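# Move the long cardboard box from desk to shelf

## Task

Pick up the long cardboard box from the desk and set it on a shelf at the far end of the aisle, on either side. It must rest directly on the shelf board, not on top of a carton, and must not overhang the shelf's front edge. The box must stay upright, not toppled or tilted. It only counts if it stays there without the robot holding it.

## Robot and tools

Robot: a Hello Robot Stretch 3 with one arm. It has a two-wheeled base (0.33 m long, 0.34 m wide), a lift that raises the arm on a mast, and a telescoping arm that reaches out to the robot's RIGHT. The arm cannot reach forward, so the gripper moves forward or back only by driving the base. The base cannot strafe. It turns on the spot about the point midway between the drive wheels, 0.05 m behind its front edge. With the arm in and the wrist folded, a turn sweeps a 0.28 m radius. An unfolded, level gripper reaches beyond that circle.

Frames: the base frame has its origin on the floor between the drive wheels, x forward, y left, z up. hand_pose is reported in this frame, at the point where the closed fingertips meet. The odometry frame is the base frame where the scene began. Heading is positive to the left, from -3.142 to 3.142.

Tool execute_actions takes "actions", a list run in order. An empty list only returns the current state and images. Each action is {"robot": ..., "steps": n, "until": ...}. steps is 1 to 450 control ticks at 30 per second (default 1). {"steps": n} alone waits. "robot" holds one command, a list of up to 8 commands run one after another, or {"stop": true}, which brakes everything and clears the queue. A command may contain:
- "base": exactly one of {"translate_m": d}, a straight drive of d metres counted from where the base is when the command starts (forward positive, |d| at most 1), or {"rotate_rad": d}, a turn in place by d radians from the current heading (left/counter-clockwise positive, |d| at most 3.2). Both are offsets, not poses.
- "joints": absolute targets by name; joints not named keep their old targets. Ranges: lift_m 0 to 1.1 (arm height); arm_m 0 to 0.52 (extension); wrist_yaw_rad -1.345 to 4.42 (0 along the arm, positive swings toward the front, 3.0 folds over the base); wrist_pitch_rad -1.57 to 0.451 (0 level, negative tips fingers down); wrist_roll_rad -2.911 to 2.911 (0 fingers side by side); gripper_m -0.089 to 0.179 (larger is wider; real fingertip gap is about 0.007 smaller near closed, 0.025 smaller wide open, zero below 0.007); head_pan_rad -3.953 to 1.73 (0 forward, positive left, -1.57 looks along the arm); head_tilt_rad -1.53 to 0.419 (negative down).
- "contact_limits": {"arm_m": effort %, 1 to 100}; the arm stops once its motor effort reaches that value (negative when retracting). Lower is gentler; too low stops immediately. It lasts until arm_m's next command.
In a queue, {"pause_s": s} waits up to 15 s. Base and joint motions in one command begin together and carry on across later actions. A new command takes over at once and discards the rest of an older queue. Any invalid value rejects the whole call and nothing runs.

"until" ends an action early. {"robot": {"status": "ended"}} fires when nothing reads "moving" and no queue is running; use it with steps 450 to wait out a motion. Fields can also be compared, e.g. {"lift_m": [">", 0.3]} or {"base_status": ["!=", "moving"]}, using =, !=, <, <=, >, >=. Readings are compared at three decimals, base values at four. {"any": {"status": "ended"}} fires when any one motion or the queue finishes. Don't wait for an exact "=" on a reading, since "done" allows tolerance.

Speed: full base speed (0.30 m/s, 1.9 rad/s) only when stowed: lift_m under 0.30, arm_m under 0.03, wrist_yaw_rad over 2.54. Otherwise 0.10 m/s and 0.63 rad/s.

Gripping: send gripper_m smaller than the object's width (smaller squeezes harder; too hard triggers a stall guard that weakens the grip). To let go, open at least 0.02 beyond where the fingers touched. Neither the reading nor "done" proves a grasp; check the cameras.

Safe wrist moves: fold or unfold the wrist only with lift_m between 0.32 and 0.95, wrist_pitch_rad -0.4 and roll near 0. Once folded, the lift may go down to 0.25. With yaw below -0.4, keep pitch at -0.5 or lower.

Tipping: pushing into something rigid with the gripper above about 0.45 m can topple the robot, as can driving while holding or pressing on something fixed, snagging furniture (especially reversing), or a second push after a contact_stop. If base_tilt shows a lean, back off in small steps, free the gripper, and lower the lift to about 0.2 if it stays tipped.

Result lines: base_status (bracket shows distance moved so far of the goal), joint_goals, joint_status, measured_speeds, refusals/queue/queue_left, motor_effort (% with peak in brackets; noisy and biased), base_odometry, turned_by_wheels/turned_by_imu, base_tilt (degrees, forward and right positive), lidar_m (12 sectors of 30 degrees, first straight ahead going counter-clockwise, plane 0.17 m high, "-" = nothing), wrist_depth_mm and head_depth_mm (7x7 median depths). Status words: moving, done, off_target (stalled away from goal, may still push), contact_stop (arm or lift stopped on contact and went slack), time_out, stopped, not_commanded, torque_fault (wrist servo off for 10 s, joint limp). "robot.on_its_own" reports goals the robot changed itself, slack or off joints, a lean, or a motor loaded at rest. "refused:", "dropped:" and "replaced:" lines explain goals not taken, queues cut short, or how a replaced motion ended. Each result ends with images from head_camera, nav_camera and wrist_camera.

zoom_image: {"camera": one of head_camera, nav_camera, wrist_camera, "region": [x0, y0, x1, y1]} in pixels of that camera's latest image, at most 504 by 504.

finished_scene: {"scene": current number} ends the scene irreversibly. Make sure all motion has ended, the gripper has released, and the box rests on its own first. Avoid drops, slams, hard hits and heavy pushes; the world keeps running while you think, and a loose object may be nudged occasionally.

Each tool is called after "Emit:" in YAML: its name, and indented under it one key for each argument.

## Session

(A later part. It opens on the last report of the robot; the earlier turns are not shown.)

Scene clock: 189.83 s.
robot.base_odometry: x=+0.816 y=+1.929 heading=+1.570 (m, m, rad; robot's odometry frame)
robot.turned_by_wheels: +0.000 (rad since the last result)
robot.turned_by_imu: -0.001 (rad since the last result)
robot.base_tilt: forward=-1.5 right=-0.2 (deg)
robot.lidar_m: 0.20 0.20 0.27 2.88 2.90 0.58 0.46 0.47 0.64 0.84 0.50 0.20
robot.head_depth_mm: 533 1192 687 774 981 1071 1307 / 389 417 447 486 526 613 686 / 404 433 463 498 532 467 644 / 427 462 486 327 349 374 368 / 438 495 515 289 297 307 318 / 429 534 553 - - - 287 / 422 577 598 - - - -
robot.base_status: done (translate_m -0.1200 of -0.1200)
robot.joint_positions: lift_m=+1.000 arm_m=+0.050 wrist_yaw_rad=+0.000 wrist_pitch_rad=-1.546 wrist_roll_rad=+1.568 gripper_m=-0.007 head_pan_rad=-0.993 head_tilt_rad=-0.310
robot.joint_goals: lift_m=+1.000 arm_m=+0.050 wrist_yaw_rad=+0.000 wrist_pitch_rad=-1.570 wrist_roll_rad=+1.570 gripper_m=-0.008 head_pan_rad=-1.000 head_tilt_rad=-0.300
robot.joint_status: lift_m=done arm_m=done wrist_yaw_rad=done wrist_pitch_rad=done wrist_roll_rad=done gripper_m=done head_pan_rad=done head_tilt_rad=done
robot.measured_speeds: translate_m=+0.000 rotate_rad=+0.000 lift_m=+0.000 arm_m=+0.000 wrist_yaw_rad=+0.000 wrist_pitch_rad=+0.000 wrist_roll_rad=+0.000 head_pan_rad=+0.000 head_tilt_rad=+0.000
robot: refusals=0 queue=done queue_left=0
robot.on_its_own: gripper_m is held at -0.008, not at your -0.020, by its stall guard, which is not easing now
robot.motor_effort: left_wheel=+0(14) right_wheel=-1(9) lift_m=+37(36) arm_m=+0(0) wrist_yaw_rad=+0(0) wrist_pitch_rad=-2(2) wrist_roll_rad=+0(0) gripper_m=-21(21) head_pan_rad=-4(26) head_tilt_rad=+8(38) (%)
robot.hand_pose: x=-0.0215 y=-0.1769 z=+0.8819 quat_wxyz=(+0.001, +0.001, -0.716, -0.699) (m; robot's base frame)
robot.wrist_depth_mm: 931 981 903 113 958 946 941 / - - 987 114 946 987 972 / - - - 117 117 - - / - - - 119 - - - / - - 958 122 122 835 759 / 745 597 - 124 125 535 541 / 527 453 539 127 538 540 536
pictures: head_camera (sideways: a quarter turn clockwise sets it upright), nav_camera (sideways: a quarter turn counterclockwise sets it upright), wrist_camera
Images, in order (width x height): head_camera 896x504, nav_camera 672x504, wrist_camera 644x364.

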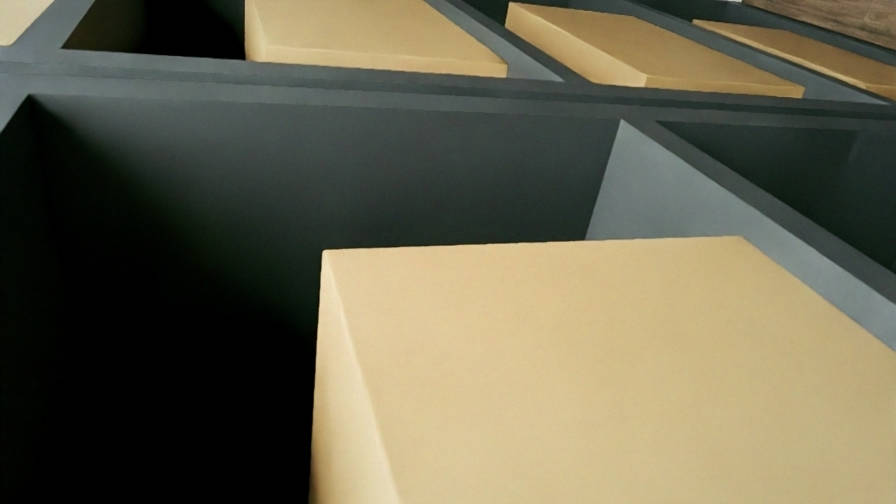

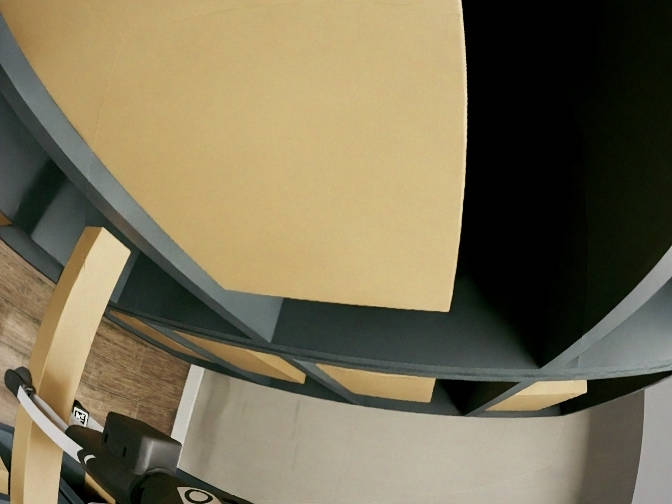

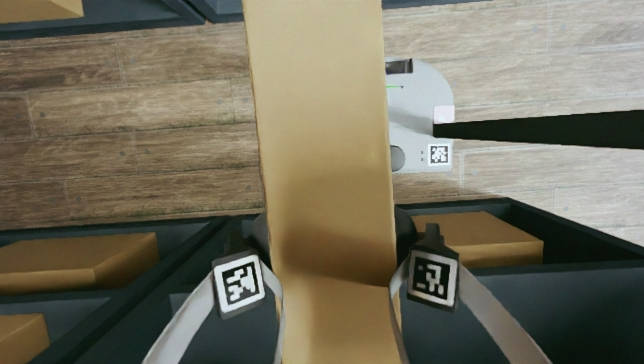

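Emit:
execute_actions:
  actions:
    - {"robot":[{"base":{"translate_m":-0.06},"joints":{"head_pan_rad":-1.57,"head_tilt_rad":-1.0,"arm_m":0.12}},{"joints":{"wrist_roll_rad":2.73}}],"steps":300,"until":{"robot":{"status":"ended"}}}

Scene clock: 204.47 s.
robot.base_odometry: x=+0.816 y=+1.869 heading=+1.570 (m, m, rad; robot's odometry frame)
robot.turned_by_wheels: +0.000 (rad since the last result)
robot.turned_by_imu: +0.000 (rad since the last result)
robot.base_tilt: forward=-1.6 right=-0.2 (deg)
robot.lidar_m: 0.26 0.26 0.35 2.87 0.54 0.53 0.40 0.41 0.60 1.09 0.52 0.27
robot.head_depth_mm: - - 1253 1272 1217 338 321 / - - 1557 - 373 352 - / - - - 403 391 1209 - / 1359 1594 469 431 1326 1212 1088 / 1345 1627 498 1475 1319 1201 1094 / 1266 1147 1008 977 1154 1134 918 / 887 795 672 805 784 708 648
robot.base_status: done (translate_m -0.0600 of -0.0600)
robot.joint_positions: lift_m=+1.000 arm_m=+0.120 wrist_yaw_rad=+0.000 wrist_pitch_rad=-1.546 wrist_roll_rad=+2.722 gripper_m=-0.007 head_pan_rad=-1.563 head_tilt_rad=-0.987
robot.joint_goals: lift_m=+1.000 arm_m=+0.120 wrist_yaw_rad=+0.000 wrist_pitch_rad=-1.570 wrist_roll_rad=+2.730 gripper_m=-0.008 head_pan_rad=-1.570 head_tilt_rad=-1.000
robot.joint_status: lift_m=done arm_m=done wrist_yaw_rad=done wrist_pitch_rad=done wrist_roll_rad=done gripper_m=done head_pan_rad=done head_tilt_rad=done
robot.measured_speeds: translate_m=+0.000 rotate_rad=+0.000 lift_m=+0.000 arm_m=+0.000 wrist_yaw_rad=+0.000 wrist_pitch_rad=+0.000 wrist_roll_rad=+0.000 head_pan_rad=+0.000 head_tilt_rad=+0.000
robot: refusals=0 queue=done queue_left=0
robot.on_its_own: gripper_m is held at -0.008, not at your -0.020, by its stall guard, which is not easing now
robot.motor_effort: left_wheel=+0(6) right_wheel=-1(3) lift_m=+36(36) arm_m=+2(4) wrist_yaw_rad=+0(0) wrist_pitch_rad=-3(2) wrist_roll_rad=+3(3) gripper_m=-21(22) head_pan_rad=-4(31) head_tilt_rad=-7(51) (%)
robot.hand_pose: x=-0.0213 y=-0.2468 z=+0.8819 quat_wxyz=(-0.389, -0.380, -0.601, -0.586) (m; robot's base frame)
robot.wrist_depth_mm: 372 487 687 113 948 694 462 / 396 654 810 114 984 671 469 / 422 674 949 117 895 650 484 / 454 777 - 120 938 500 492 / 479 789 - 122 123 521 515 / 550 - - 124 125 536 521 / 576 890 - 127 535 541 535
pictures: head_camera (sideways: a quarter turn clockwise sets it upright), nav_camera (sideways: a quarter turn counterclockwise sets it upright), wrist_camera
Images, in order (width x height): head_camera 896x504, nav_camera 672x504, wrist_camera 644x364.

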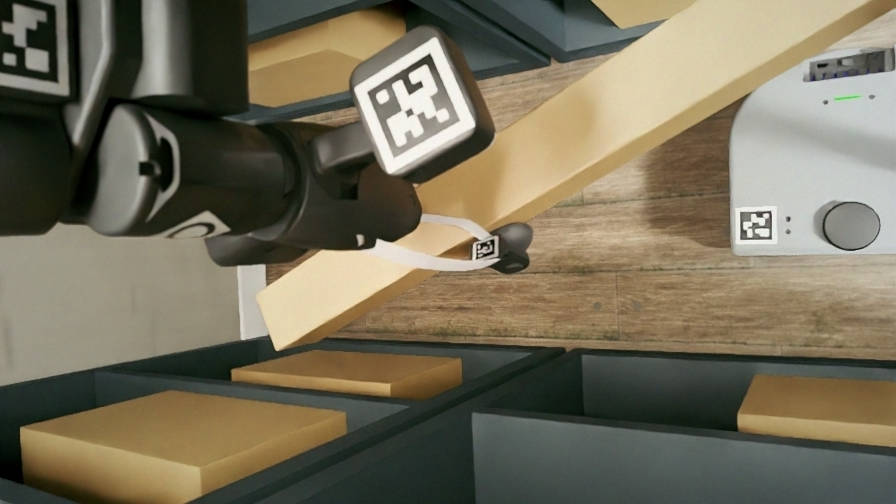

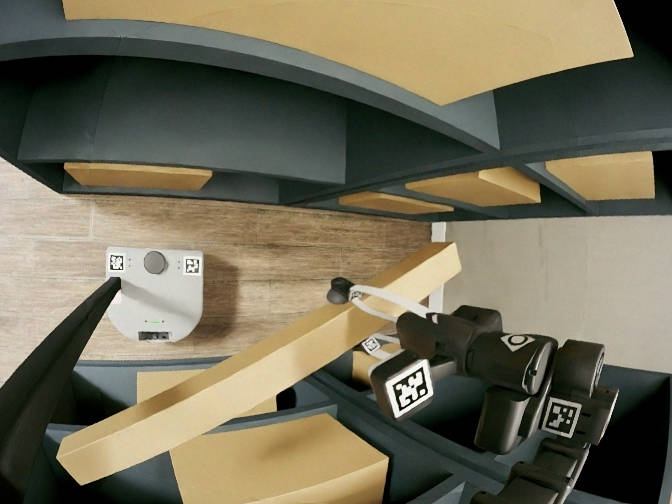

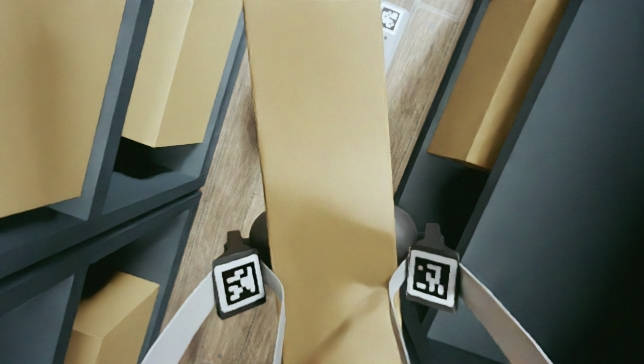

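Emit:
execute_actions:
  actions:
    - {"robot":[{"joints":{"arm_m":0.22,"wrist_roll_rad":1.57}},{"joints":{"wrist_roll_rad":0.07}}],"steps":300,"until":{"robot":{"status":"ended"}}}

Scene clock: 219.67 s.
robot.base_odometry: x=+0.816 y=+1.869 heading=+1.570 (m, m, rad; robot's odometry frame)
robot.turned_by_wheels: -0.001 (rad since the last result)
robot.turned_by_imu: -0.001 (rad since the last result)
robot.base_tilt: forward=-1.6 right=-0.3 (deg)
robot.lidar_m: 0.26 0.26 0.35 2.88 0.55 0.53 0.40 0.41 0.60 1.10 0.52 0.27
robot.head_depth_mm: 1289 1171 491 1374 1216 1156 1069 / - 1553 481 1432 1324 1206 - / - - 472 1441 1324 1213 - / 1361 - 1708 1425 1337 1222 1092 / 1348 1632 1696 473 1315 1202 1087 / 1265 1152 1015 447 1146 1131 919 / 893 799 674 734 784 706 647
robot.base_status: done (translate_m -0.0600 of -0.0600)
robot.joint_positions: lift_m=+1.000 arm_m=+0.220 wrist_yaw_rad=-0.180 wrist_pitch_rad=-1.553 wrist_roll_rad=+0.385 gripper_m=+0.003 head_pan_rad=-1.563 head_tilt_rad=-0.988
robot.joint_goals: lift_m=+1.000 arm_m=+0.220 wrist_yaw_rad=-0.099 wrist_pitch_rad=-1.570 wrist_roll_rad=+0.070 gripper_m=+0.002 head_pan_rad=-1.570 head_tilt_rad=-1.000
robot.joint_status: lift_m=done arm_m=done wrist_yaw_rad=done wrist_pitch_rad=done wrist_roll_rad=off_target gripper_m=done head_pan_rad=done head_tilt_rad=done
robot.measured_speeds: translate_m=+0.000 rotate_rad=+0.000 lift_m=+0.000 arm_m=+0.000 wrist_yaw_rad=+0.000 wrist_pitch_rad=+0.000 wrist_roll_rad=+0.000 head_pan_rad=+0.000 head_tilt_rad=+0.000
robot: refusals=0 queue=dropped queue_left=0
robot.on_its_own: wrist_yaw_rad is held at -0.099, not at your +0.000, by its stall guard, which is still easing; gripper_m is held at +0.002, not at your -0.020, by its stall guard, which is still easing
robot.motor_effort: left_wheel=-15(15) right_wheel=+11(11) lift_m=+36(36) arm_m=+3(3) wrist_yaw_rad=+54(54) wrist_pitch_rad=+0(2) wrist_roll_rad=-75(75) gripper_m=-29(31) head_pan_rad=-3(3) head_tilt_rad=-7(8) (%)
robot.hand_pose: x=-0.0181 y=-0.3454 z=+0.8820 quat_wxyz=(+0.345, +0.337, -0.624, -0.615) (m; robot's base frame)
robot.wrist_depth_mm: 663 983 939 969 879 115 115 / 499 860 - 983 899 118 118 / 501 893 - - 121 121 468 / 382 516 955 - 123 123 532 / 347 519 983 126 126 - 982 / 532 539 - 129 128 - 869 / 553 557 132 131 - - -
pictures: head_camera (sideways: a quarter turn clockwise sets it upright), nav_camera (sideways: a quarter turn counterclockwise sets it upright), wrist_camera
Images, in order (width x height): head_camera 896x504, nav_camera 672x504, wrist_camera 644x364.

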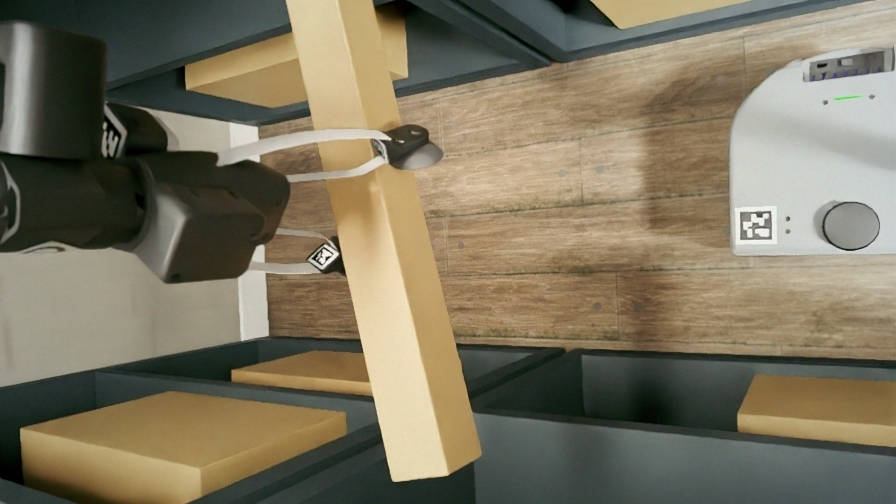

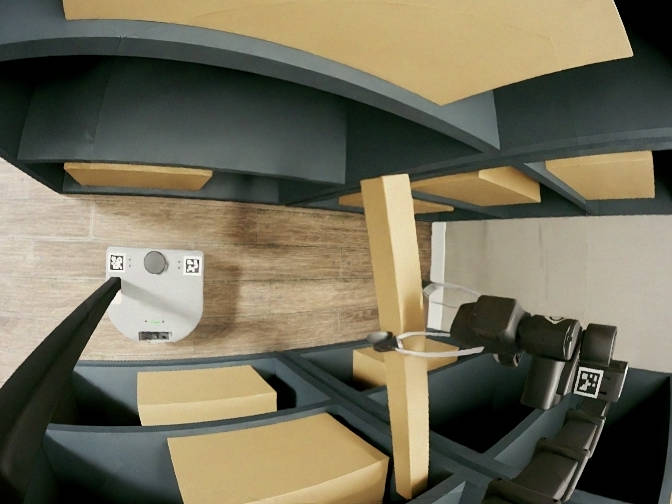

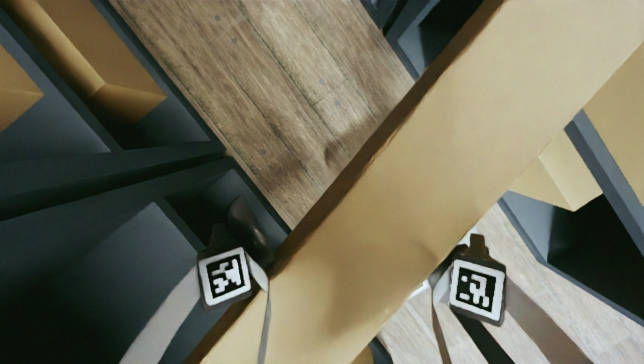

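Emit:
execute_actions:
  actions:
    - {"robot":[{"joints":{"wrist_roll_rad":1.3,"wrist_yaw_rad":0}}],"steps":200,"until":{"robot":{"status":"ended"}}}

Scene clock: 226.00 s.
torque_fault: robot.wrist_roll_rad switched itself off since the last result.
robot.base_odometry: x=+0.816 y=+1.869 heading=+1.570 (m, m, rad; robot's odometry frame)
robot.turned_by_wheels: +0.001 (rad since the last result)
robot.turned_by_imu: +0.001 (rad since the last result)
robot.base_tilt: forward=-1.6 right=-0.2 (deg)
robot.lidar_m: 0.26 0.26 0.35 2.87 0.55 0.53 0.40 0.41 0.60 1.09 0.52 0.27
robot.head_depth_mm: 1291 1172 496 1370 1213 1156 1068 / - 1593 490 1462 1323 1211 - / - - 476 1465 1318 1212 - / - - 467 1445 1335 1210 1085 / 1350 1617 1692 1428 1322 1203 1088 / 1258 1144 997 839 1155 1136 921 / 891 799 662 457 784 707 649
robot.base_status: done (translate_m -0.0600 of -0.0600)
robot.joint_positions: lift_m=+1.000 arm_m=+0.220 wrist_yaw_rad=-0.532 wrist_pitch_rad=-1.552 wrist_roll_rad=+0.507 gripper_m=+0.018 head_pan_rad=-1.563 head_tilt_rad=-0.988
robot.joint_goals: lift_m=+1.000 arm_m=+0.220 wrist_yaw_rad=+0.000 wrist_pitch_rad=-1.570 wrist_roll_rad=+0.507 gripper_m=+0.018 head_pan_rad=-1.570 head_tilt_rad=-1.000
robot.joint_status: lift_m=done arm_m=done wrist_yaw_rad=moving wrist_pitch_rad=done wrist_roll_rad=off_target gripper_m=done head_pan_rad=done head_tilt_rad=done
robot.measured_speeds: translate_m=+0.000 rotate_rad=+0.000 lift_m=+0.000 arm_m=+0.000 wrist_yaw_rad=+0.010 wrist_pitch_rad=+0.000 wrist_roll_rad=+0.000 head_pan_rad=+0.000 head_tilt_rad=+0.000
robot: refusals=1 queue=dropped queue_left=0
robot.on_its_own: gripper_m is held at +0.018, not at your -0.020, by its stall guard, which is not easing now; wrist_roll_rad is off since a torque_fault, and then holds where it rests, not at your +0.070
robot.motor_effort: left_wheel=-2(15) right_wheel=+1(11) lift_m=+36(36) arm_m=+2(3) wrist_yaw_rad=+6(53) wrist_pitch_rad=+0(0) wrist_roll_rad=+0(74) gripper_m=-15(30) head_pan_rad=-3(3) head_tilt_rad=-6(8) (%)
robot.hand_pose: x=-0.0118 y=-0.3479 z=+0.8820 quat_wxyz=(+0.190, +0.181, -0.687, -0.678) (m; robot's base frame)
robot.wrist_depth_mm: 978 951 - 947 114 637 472 / - - 972 117 117 820 695 / 822 - - 119 119 - 927 / 694 854 - 121 120 - - / 513 554 742 123 123 - - / 509 452 - 125 125 - - / 323 368 539 127 763 912 -
pictures: head_camera (sideways: a quarter turn clockwise sets it upright), nav_camera (sideways: a quarter turn counterclockwise sets it upright), wrist_camera
refused: action 0: robot.wrist_roll_rad: not_taken: its servo is off after a torque_fault; send the goal again once on_its_own no longer says that it is off
Images, in order (width x height): head_camera 896x504, nav_camera 672x504, wrist_camera 644x364.

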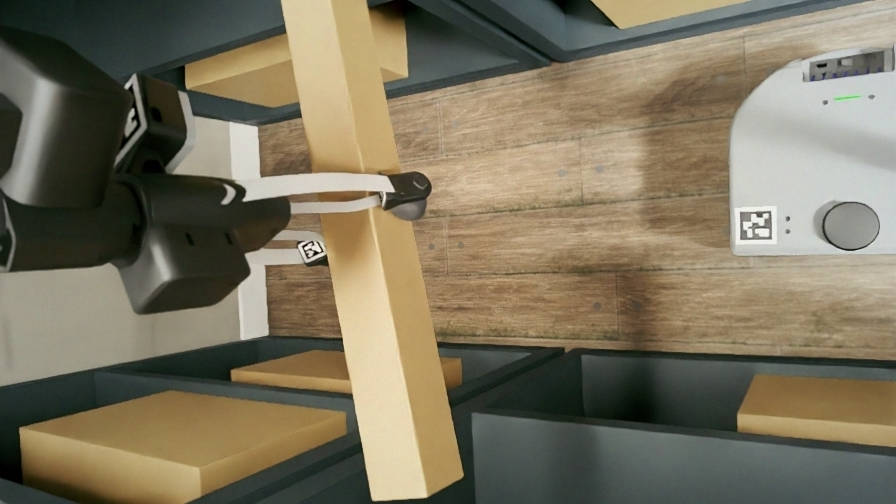

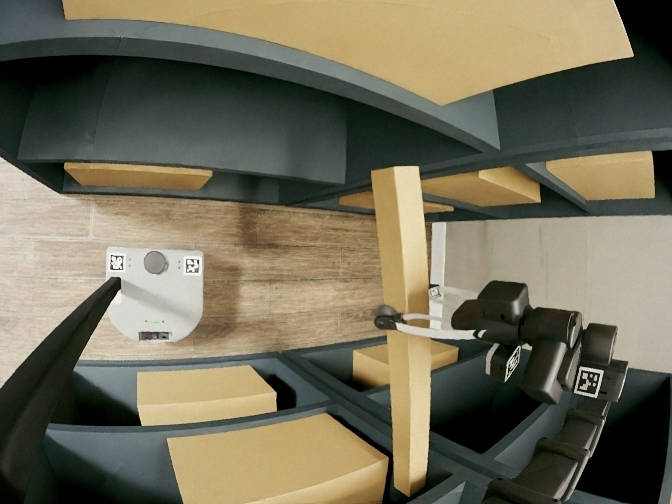

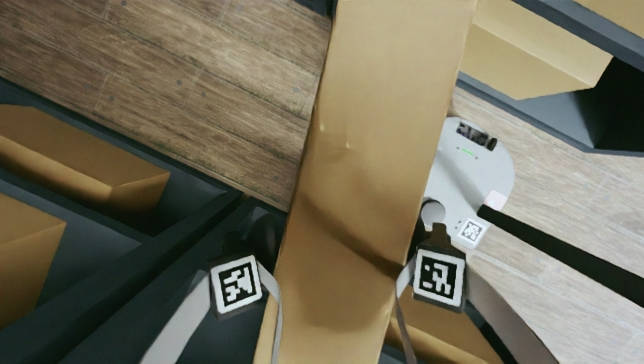

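Emit:
execute_actions:
  actions:
    - {"robot":{"joints":{"gripper_m":-0.015}},"steps":300}

Scene clock: 240.10 s.
robot.base_odometry: x=+0.816 y=+1.869 heading=+1.570 (m, m, rad; robot's odometry frame)
robot.turned_by_wheels: +0.000 (rad since the last result)
robot.turned_by_imu: +0.000 (rad since the last result)
robot.base_tilt: forward=-1.5 right=-0.2 (deg)
robot.lidar_m: 0.26 0.26 0.35 2.87 0.55 0.53 0.40 0.41 0.60 1.09 0.52 0.27
robot.head_depth_mm: 1291 1166 496 1363 1218 1147 1072 / - 1670 483 1461 1332 1206 - / - - 469 1460 1333 1212 - / 1352 - 467 1442 1331 1214 1085 / 1350 1618 1692 1396 1314 1200 1093 / 1254 1146 1001 456 1156 1133 916 / 887 796 665 762 781 705 646
robot.base_status: done (translate_m -0.0600 of -0.0600)
robot.joint_positions: lift_m=+1.000 arm_m=+0.220 wrist_yaw_rad=-0.006 wrist_pitch_rad=-1.552 wrist_roll_rad=+1.058 gripper_m=-0.005 head_pan_rad=-1.563 head_tilt_rad=-0.988
robot.joint_goals: lift_m=+1.000 arm_m=+0.220 wrist_yaw_rad=+0.000 wrist_pitch_rad=-1.570 wrist_roll_rad=+1.058 gripper_m=-0.006 head_pan_rad=-1.570 head_tilt_rad=-1.000
robot.joint_status: lift_m=done arm_m=done wrist_yaw_rad=done wrist_pitch_rad=done wrist_roll_rad=off_target gripper_m=done head_pan_rad=done head_tilt_rad=done
robot.measured_speeds: translate_m=+0.000 rotate_rad=+0.000 lift_m=+0.000 arm_m=+0.000 wrist_yaw_rad=+0.000 wrist_pitch_rad=+0.000 wrist_roll_rad=+0.000 head_pan_rad=+0.000 head_tilt_rad=+0.000
robot: refusals=1 queue=done queue_left=0
robot.on_its_own: wrist_roll_rad is held at +1.058, not at your +0.070, since a torque_fault; gripper_m is held at -0.006, not at your -0.015, by its stall guard, which is not easing now
robot.motor_effort: left_wheel=-2(2) right_wheel=+0(1) lift_m=+36(36) arm_m=+3(3) wrist_yaw_rad=+4(18) wrist_pitch_rad=+0(0) wrist_roll_rad=+0(0) gripper_m=-21(100) head_pan_rad=-2(3) head_tilt_rad=-7(7) (%)
robot.hand_pose: x=-0.0215 y=-0.3452 z=+0.8820 quat_wxyz=(+0.179, +0.176, -0.691, -0.678) (m; robot's base frame)
robot.wrist_depth_mm: 962 981 960 866 116 634 466 / - - - 118 117 822 869 / 876 - - 120 119 - 902 / 693 881 - 122 121 - - / 520 722 769 123 123 - - / 524 477 - 125 125 - - / 343 386 560 127 767 926 -
pictures: head_camera (sideways: a quarter turn clockwise sets it upright), nav_camera (sideways: a quarter turn counterclockwise sets it upright), wrist_camera
Images, in order (width x height): head_camera 896x504, nav_camera 672x504, wrist_camera 644x364.

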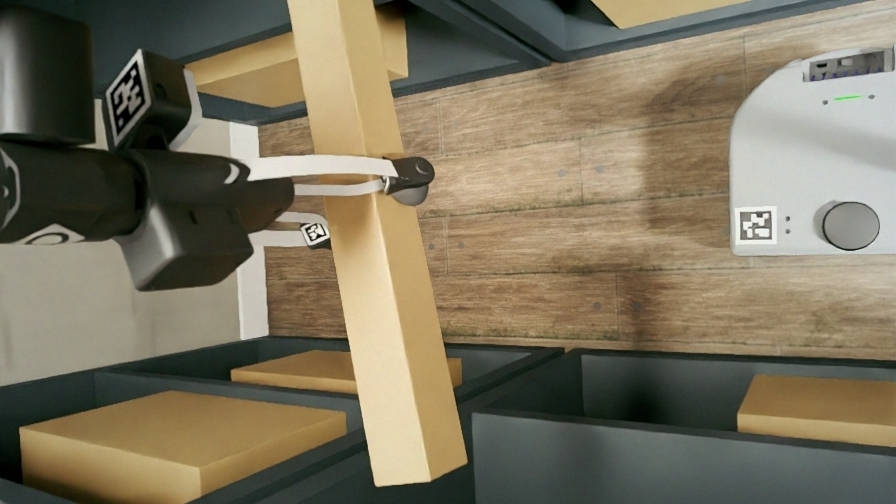

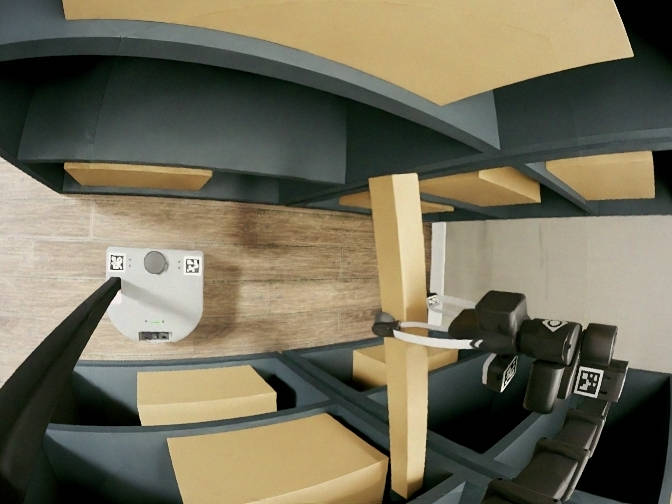

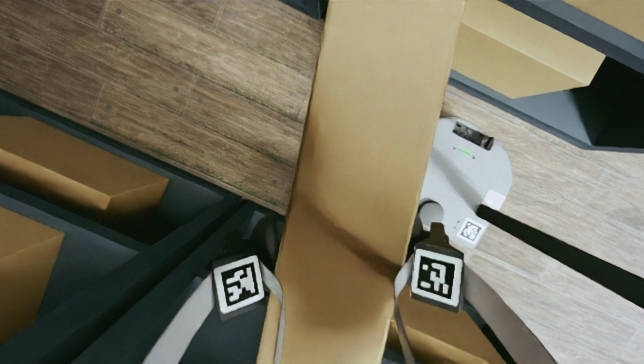

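Emit:
execute_actions:
  actions:
    - {"robot":[{"joints":{"arm_m":0.45,"wrist_roll_rad":1.2}},{"joints":{"wrist_roll_rad":0.6}}],"steps":300,"until":{"robot":{"status":"ended"}}}

Scene clock: 248.07 s.
robot.base_odometry: x=+0.816 y=+1.869 heading=+1.570 (m, m, rad; robot's odometry frame)
robot.turned_by_wheels: +0.000 (rad since the last result)
robot.turned_by_imu: -0.001 (rad since the last result)
robot.base_tilt: forward=-1.5 right=-0.1 (deg)
robot.lidar_m: 0.25 0.26 0.35 2.87 0.55 0.53 0.40 0.41 0.60 1.09 0.52 0.27
robot.head_depth_mm: 1287 1140 1240 1373 1215 1151 1073 / 1349 588 1622 1461 1326 1211 - / 1371 592 1706 1484 1324 1211 - / 1394 594 1706 1508 1335 1218 1091 / 1321 608 1684 1487 1316 1204 1089 / 1258 1020 1028 975 1153 1137 920 / 893 800 673 802 783 704 647
robot.base_status: done (translate_m -0.0600 of -0.0600)
robot.joint_positions: lift_m=+1.000 arm_m=+0.449 wrist_yaw_rad=-0.107 wrist_pitch_rad=-1.553 wrist_roll_rad=+1.312 gripper_m=+0.001 head_pan_rad=-1.563 head_tilt_rad=-0.988
robot.joint_goals: lift_m=+1.000 arm_m=+0.450 wrist_yaw_rad=-0.064 wrist_pitch_rad=-1.570 wrist_roll_rad=+1.200 gripper_m=+0.000 head_pan_rad=-1.570 head_tilt_rad=-1.000
robot.joint_status: lift_m=done arm_m=done wrist_yaw_rad=done wrist_pitch_rad=done wrist_roll_rad=off_target gripper_m=done head_pan_rad=done head_tilt_rad=done
robot.measured_speeds: translate_m=+0.000 rotate_rad=+0.000 lift_m=+0.000 arm_m=+0.000 wrist_yaw_rad=+0.000 wrist_pitch_rad=+0.000 wrist_roll_rad=+0.000 head_pan_rad=+0.000 head_tilt_rad=+0.000
robot: refusals=1 queue=dropped queue_left=0
robot.on_its_own: wrist_yaw_rad is held at -0.064, not at your +0.000, by its stall guard, which is still easing; gripper_m is held at +0.000, not at your -0.015, by its stall guard, which is still easing
robot.motor_effort: left_wheel=-7(7) right_wheel=+5(6) lift_m=+36(36) arm_m=+5(7) wrist_yaw_rad=+29(31) wrist_pitch_rad=+0(0) wrist_roll_rad=-38(40) gripper_m=-26(27) head_pan_rad=-3(3) head_tilt_rad=-9(8) (%)
robot.hand_pose: x=-0.0195 y=-0.5748 z=+0.8820 quat_wxyz=(+0.055, +0.052, -0.711, -0.699) (m; robot's base frame)
robot.wrist_depth_mm: 902 973 917 893 125 124 872 / 961 - 966 1000 125 124 970 / 977 - - - 125 - - / - - - 125 124 - - / 960 961 - 126 124 - - / 732 735 - 126 124 832 832 / 486 498 488 125 553 543 567
pictures: head_camera (sideways: a quarter turn clockwise sets it upright), nav_camera (sideways: a quarter turn counterclockwise sets it upright), wrist_camera
dropped: robot: command 0 of its queue: wrist_roll_rad: off_target
Images, in order (width x height): head_camera 896x504, nav_camera 672x504, wrist_camera 644x364.

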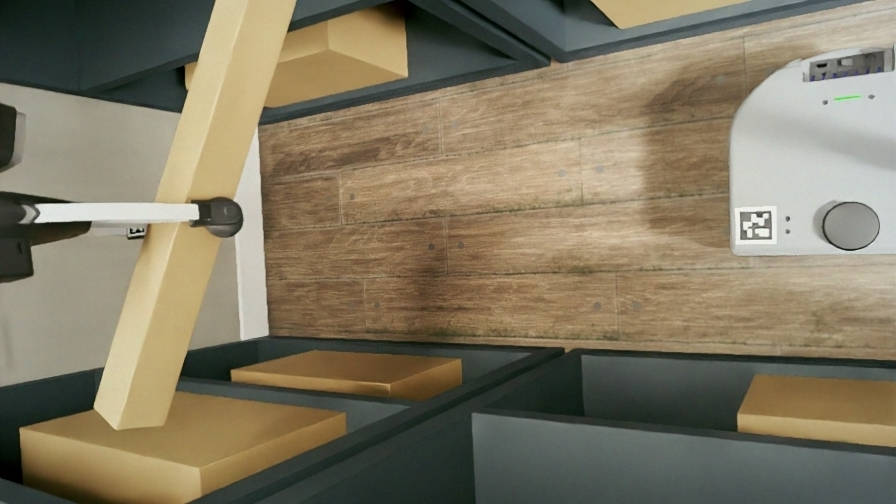

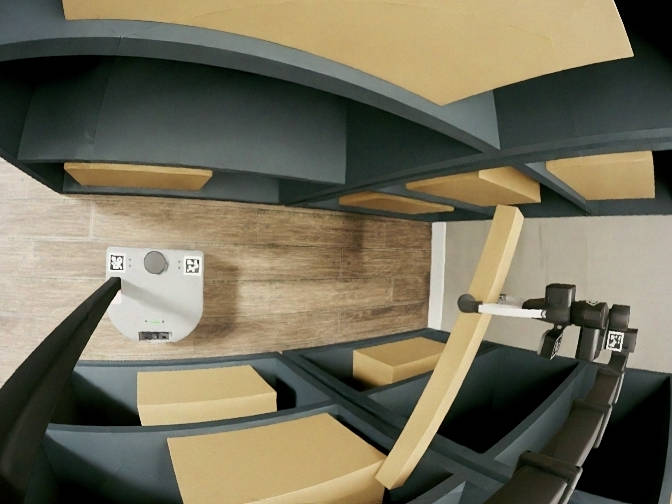

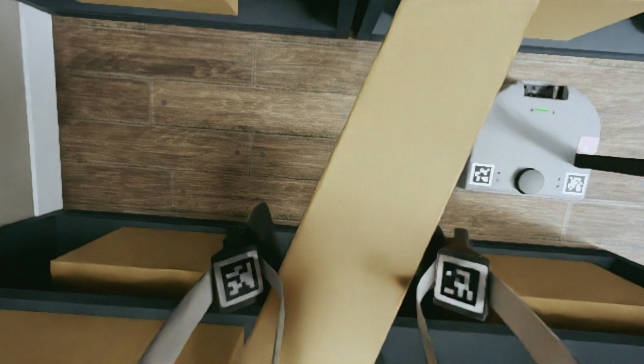

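Emit:
execute_actions:
  actions:
    - {"robot":[{"joints":{"wrist_roll_rad":1.35,"wrist_yaw_rad":0,"gripper_m":-0.02}},{"joints":{"arm_m":0.35,"wrist_pitch_rad":-0.8,"lift_m":0.94}},{"joints":{"arm_m":0.25,"wrist_pitch_rad":0,"lift_m":0.82}}],"steps":300,"until":{"robot":{"status":"ended"}}}

Scene clock: 266.87 s.
robot.base_odometry: x=+0.816 y=+1.869 heading=+1.570 (m, m, rad; robot's odometry frame)
robot.turned_by_wheels: +0.000 (rad since the last result)
robot.turned_by_imu: +0.000 (rad since the last result)
robot.base_tilt: forward=-1.5 right=-0.1 (deg)
robot.lidar_m: 0.26 0.26 0.35 2.87 0.55 0.53 0.40 0.41 0.60 1.09 0.52 0.27
robot.head_depth_mm: 1286 1142 1238 1367 1214 1151 1071 / 1362 587 1614 1455 1323 1204 - / 1386 594 1694 1497 1333 1210 - / 1400 597 1713 1488 1328 1215 1086 / 1320 611 1691 1488 1323 1199 1094 / 1234 1017 1030 981 1146 1132 920 / 892 798 671 802 785 704 646
robot.base_status: done (translate_m -0.0600 of -0.0600)
robot.joint_positions: lift_m=+1.000 arm_m=+0.450 wrist_yaw_rad=-0.047 wrist_pitch_rad=-1.552 wrist_roll_rad=+1.446 gripper_m=-0.019 head_pan_rad=-1.563 head_tilt_rad=-0.988
robot.joint_goals: lift_m=+1.000 arm_m=+0.450 wrist_yaw_rad=+0.000 wrist_pitch_rad=-1.570 wrist_roll_rad=+1.350 gripper_m=-0.020 head_pan_rad=-1.570 head_tilt_rad=-1.000
robot.joint_status: lift_m=done arm_m=done wrist_yaw_rad=off_target wrist_pitch_rad=done wrist_roll_rad=off_target gripper_m=done head_pan_rad=done head_tilt_rad=done
robot.measured_speeds: translate_m=+0.000 rotate_rad=+0.000 lift_m=+0.000 arm_m=+0.000 wrist_yaw_rad=+0.000 wrist_pitch_rad=+0.000 wrist_roll_rad=+0.000 head_pan_rad=+0.000 head_tilt_rad=+0.000
robot: refusals=1 queue=dropped queue_left=0
robot.on_its_own: wrist_yaw_rad is at rest, and its effort (+31) is outside its rest range (-12 to +12)
robot.motor_effort: left_wheel=-2(7) right_wheel=-1(4) lift_m=+36(36) arm_m=+4(5) wrist_yaw_rad=+31(31) wrist_pitch_rad=+0(0) wrist_roll_rad=-33(38) gripper_m=-31(99) head_pan_rad=-3(2) head_tilt_rad=-8(6) (%)
robot.hand_pose: x=-0.0206 y=-0.5749 z=+0.8820 quat_wxyz=(+0.028, +0.027, -0.713, -0.700) (m; robot's base frame)
robot.wrist_depth_mm: 908 905 942 871 124 772 885 / 984 - 970 994 124 123 976 / 945 - - - 124 - - / 986 - - 125 124 - - / 974 - - 125 123 - - / 850 731 744 124 124 779 723 / 535 529 504 125 555 543 554
pictures: head_camera (sideways: a quarter turn clockwise sets it upright), nav_camera (sideways: a quarter turn counterclockwise sets it upright), wrist_camera
dropped: robot: command 0 of its queue: wrist_roll_rad: off_target; wrist_yaw_rad: off_target
Images, in order (width x height): head_camera 896x504, nav_camera 672x504, wrist_camera 644x364.

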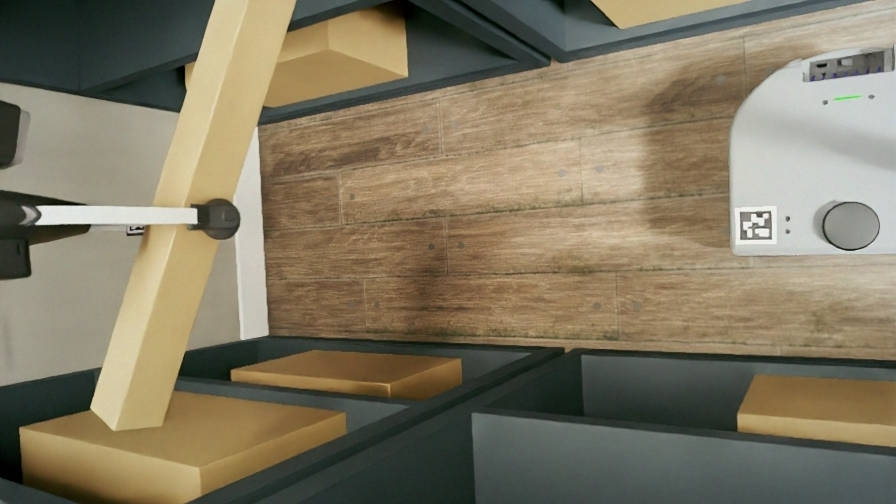

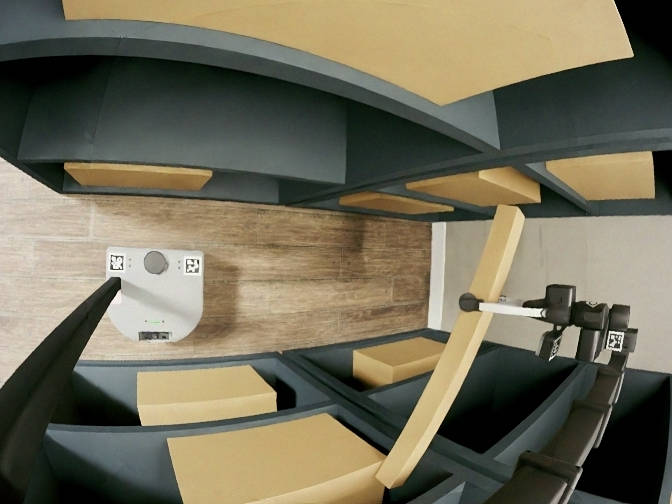

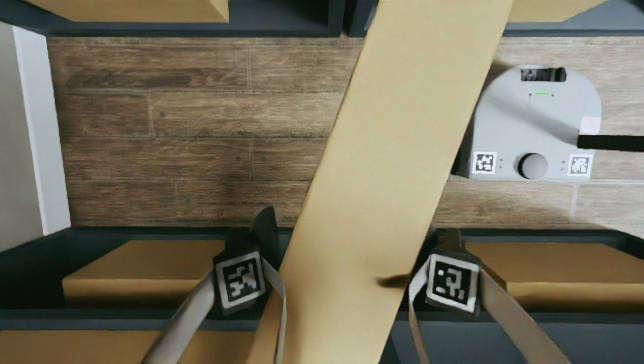

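Emit:
execute_actions:
  actions:
    - {"robot":[{"joints":{"wrist_roll_rad":1.75,"arm_m":0.36}}],"steps":200,"until":{"robot":{"status":"ended"}}}

Scene clock: 272.33 s.
robot.base_odometry: x=+0.816 y=+1.869 heading=+1.570 (m, m, rad; robot's odometry frame)
robot.turned_by_wheels: +0.000 (rad since the last result)
robot.turned_by_imu: +0.000 (rad since the last result)
robot.base_tilt: forward=-1.6 right=-0.2 (deg)
robot.lidar_m: 0.26 0.26 0.35 2.87 0.55 0.53 0.40 0.41 0.60 1.09 0.52 0.27
robot.head_depth_mm: 1289 1169 527 1366 1221 1151 1074 / 1301 1525 539 1461 1324 1205 - / 1393 1556 1615 1496 1329 1209 - / - 553 1679 1500 1327 1215 1082 / 1353 560 1685 1472 1313 1203 1093 / 1265 567 1026 975 1150 1129 920 / 889 795 673 804 783 705 647
robot.base_status: done (translate_m -0.0600 of -0.0600)
robot.joint_positions: lift_m=+1.000 arm_m=+0.360 wrist_yaw_rad=-0.106 wrist_pitch_rad=-1.548 wrist_roll_rad=+1.742 gripper_m=-0.001 head_pan_rad=-1.563 head_tilt_rad=-0.988
robot.joint_goals: lift_m=+1.000 arm_m=+0.360 wrist_yaw_rad=-0.105 wrist_pitch_rad=-1.570 wrist_roll_rad=+1.750 gripper_m=-0.001 head_pan_rad=-1.570 head_tilt_rad=-1.000
robot.joint_status: lift_m=done arm_m=done wrist_yaw_rad=off_target wrist_pitch_rad=done wrist_roll_rad=done gripper_m=done head_pan_rad=done head_tilt_rad=done
robot.measured_speeds: translate_m=+0.000 rotate_rad=+0.000 lift_m=+0.000 arm_m=+0.000 wrist_yaw_rad=+0.000 wrist_pitch_rad=+0.000 wrist_roll_rad=+0.000 head_pan_rad=+0.000 head_tilt_rad=+0.000
robot: refusals=1 queue=done queue_left=0
robot.on_its_own: wrist_yaw_rad is held at -0.105, not at your +0.000, by its stall guard, which is not easing now; gripper_m is held at -0.001, not at your -0.020, by its stall guard, which is not easing now
robot.motor_effort: left_wheel=-1(3) right_wheel=+0(1) lift_m=+36(36) arm_m=-2(3) wrist_yaw_rad=+1(31) wrist_pitch_rad=-1(2) wrist_roll_rad=+3(34) gripper_m=-19(30) head_pan_rad=-3(3) head_tilt_rad=-5(7) (%)
robot.hand_pose: x=-0.0195 y=-0.4867 z=+0.8819 quat_wxyz=(-0.098, -0.098, -0.708, -0.693) (m; robot's base frame)
robot.wrist_depth_mm: 477 852 860 124 124 - 953 / 685 897 - 125 124 - 943 / 961 - - 125 124 - - / - - - 126 - 973 745 / - - - 126 125 763 535 / 984 - - 126 125 530 514 / 920 939 755 126 533 535 533
pictures: head_camera (sideways: a quarter turn clockwise sets it upright), nav_camera (sideways: a quarter turn counterclockwise sets it upright), wrist_camera
Images, in order (width x height): head_camera 896x504, nav_camera 672x504, wrist_camera 644x364.

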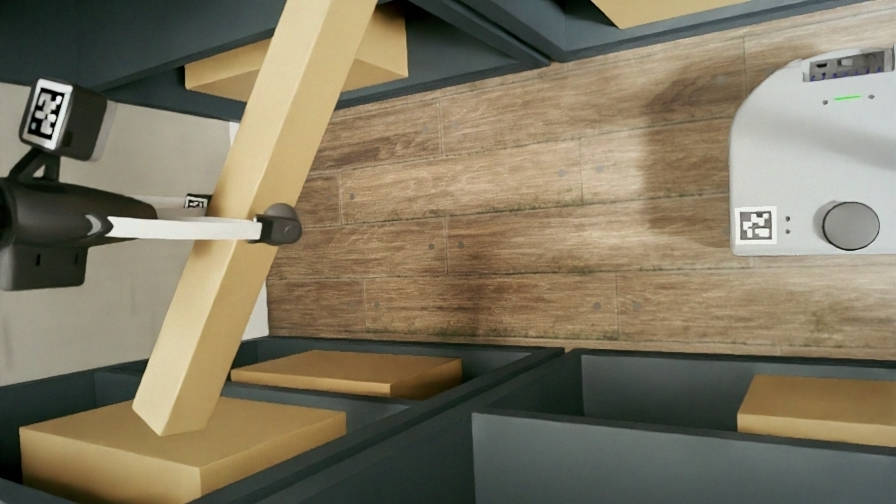

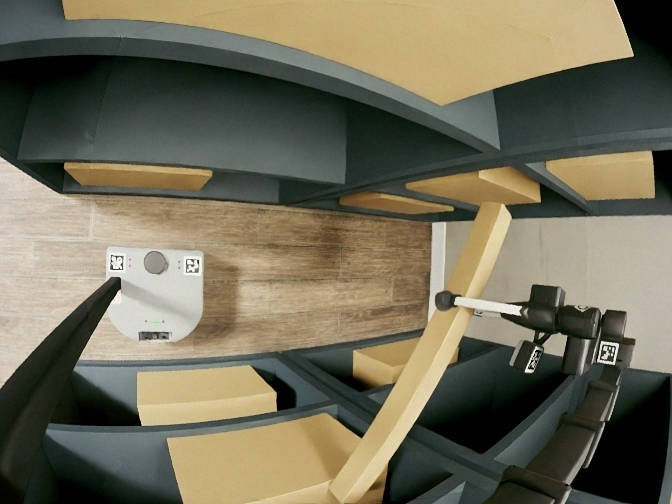

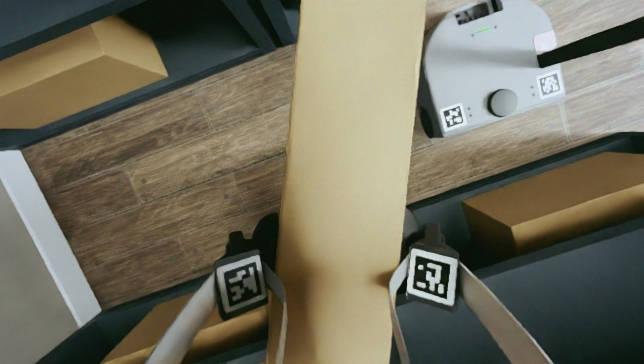

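Emit:
execute_actions:
  actions:
    - {"robot":[{"joints":{"wrist_yaw_rad":-0.1,"arm_m":0.26,"wrist_pitch_rad":-0.8,"lift_m":0.94}},{"joints":{"arm_m":0.16,"wrist_pitch_rad":0,"lift_m":0.84}}],"steps":300,"until":{"robot":{"status":"ended"}}}

Scene clock: 280.00 s.
robot.base_odometry: x=+0.816 y=+1.869 heading=+1.570 (m, m, rad; robot's odometry frame)
robot.turned_by_wheels: +0.000 (rad since the last result)
robot.turned_by_imu: +0.000 (rad since the last result)
robot.base_tilt: forward=-1.5 right=-0.2 (deg)
robot.lidar_m: 0.25 0.26 0.35 2.87 0.55 0.53 0.40 0.41 0.60 1.09 0.52 0.27
robot.head_depth_mm: 1292 1198 - 1376 1262 1158 1068 / 1331 523 - 1437 1328 1208 - / 1328 529 - 1468 1330 1213 - / 1259 1636 1683 1495 1331 1211 1089 / 539 1620 1689 1483 1313 1208 1094 / 1061 1145 1030 976 1149 1130 921 / 891 796 673 803 785 704 646
robot.base_status: done (translate_m -0.0600 of -0.0600)
robot.joint_positions: lift_m=+0.840 arm_m=+0.160 wrist_yaw_rad=-0.102 wrist_pitch_rad=-0.027 wrist_roll_rad=+1.764 gripper_m=-0.001 head_pan_rad=-1.563 head_tilt_rad=-0.988
robot.joint_goals: lift_m=+0.840 arm_m=+0.160 wrist_yaw_rad=-0.100 wrist_pitch_rad=+0.000 wrist_roll_rad=+1.750 gripper_m=-0.001 head_pan_rad=-1.570 head_tilt_rad=-1.000
robot.joint_status: lift_m=done arm_m=done wrist_yaw_rad=done wrist_pitch_rad=done wrist_roll_rad=done gripper_m=done head_pan_rad=done head_tilt_rad=done
robot.measured_speeds: translate_m=+0.000 rotate_rad=+0.000 lift_m=+0.000 arm_m=+0.000 wrist_yaw_rad=+0.000 wrist_pitch_rad=+0.000 wrist_roll_rad=+0.000 head_pan_rad=+0.000 head_tilt_rad=+0.000
robot: refusals=1 queue=done queue_left=0
robot.on_its_own: gripper_m is held at -0.001, not at your -0.020, by its stall guard, which is not easing now
robot.motor_effort: left_wheel=+0(1) right_wheel=+0(0) lift_m=+28(39) arm_m=-2(1) wrist_yaw_rad=+2(6) wrist_pitch_rad=+11(11) wrist_roll_rad=-5(9) gripper_m=-19(19) head_pan_rad=-2(2) head_tilt_rad=-7(8) (%)
robot.hand_pose: x=-0.0474 y=-0.5594 z=+0.9475 quat_wxyz=(-0.097, -0.052, -0.994, -0.009) (m; robot's base frame)
robot.wrist_depth_mm: 652 - - 84 87 - 913 / 631 946 - 91 93 - - / - - - 97 101 - - / - - - 106 111 - - / - - - 116 120 - - / - - - 127 132 741 724 / - - - 141 658 580 504
pictures: head_camera (sideways: a quarter turn clockwise sets it upright), nav_camera (sideways: a quarter turn counterclockwise sets it upright), wrist_camera
Images, in order (width x height): head_camera 896x504, nav_camera 672x504, wrist_camera 644x364.

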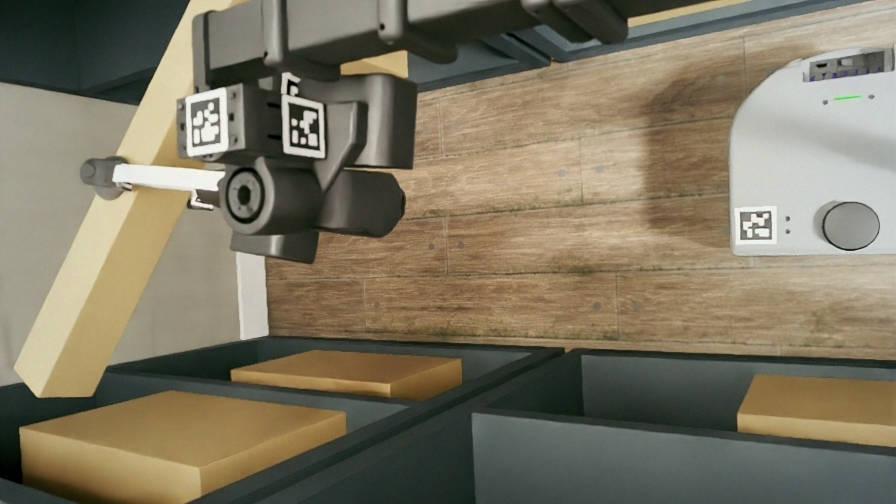

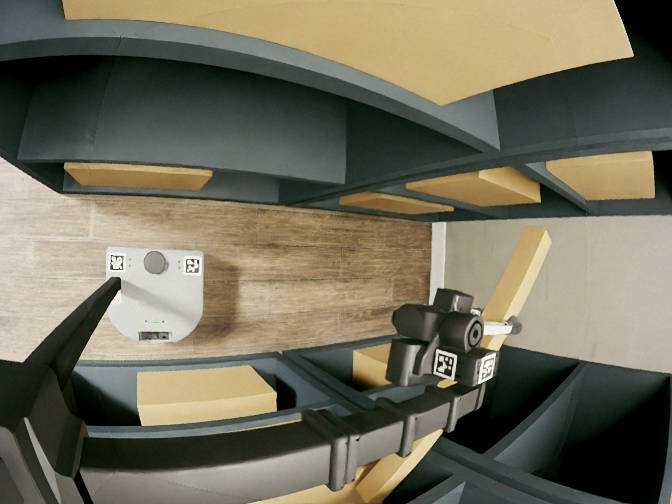

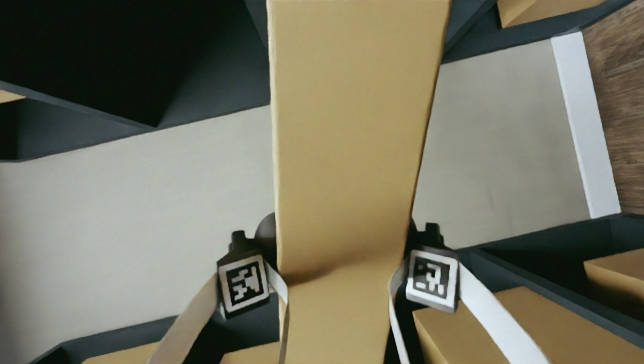

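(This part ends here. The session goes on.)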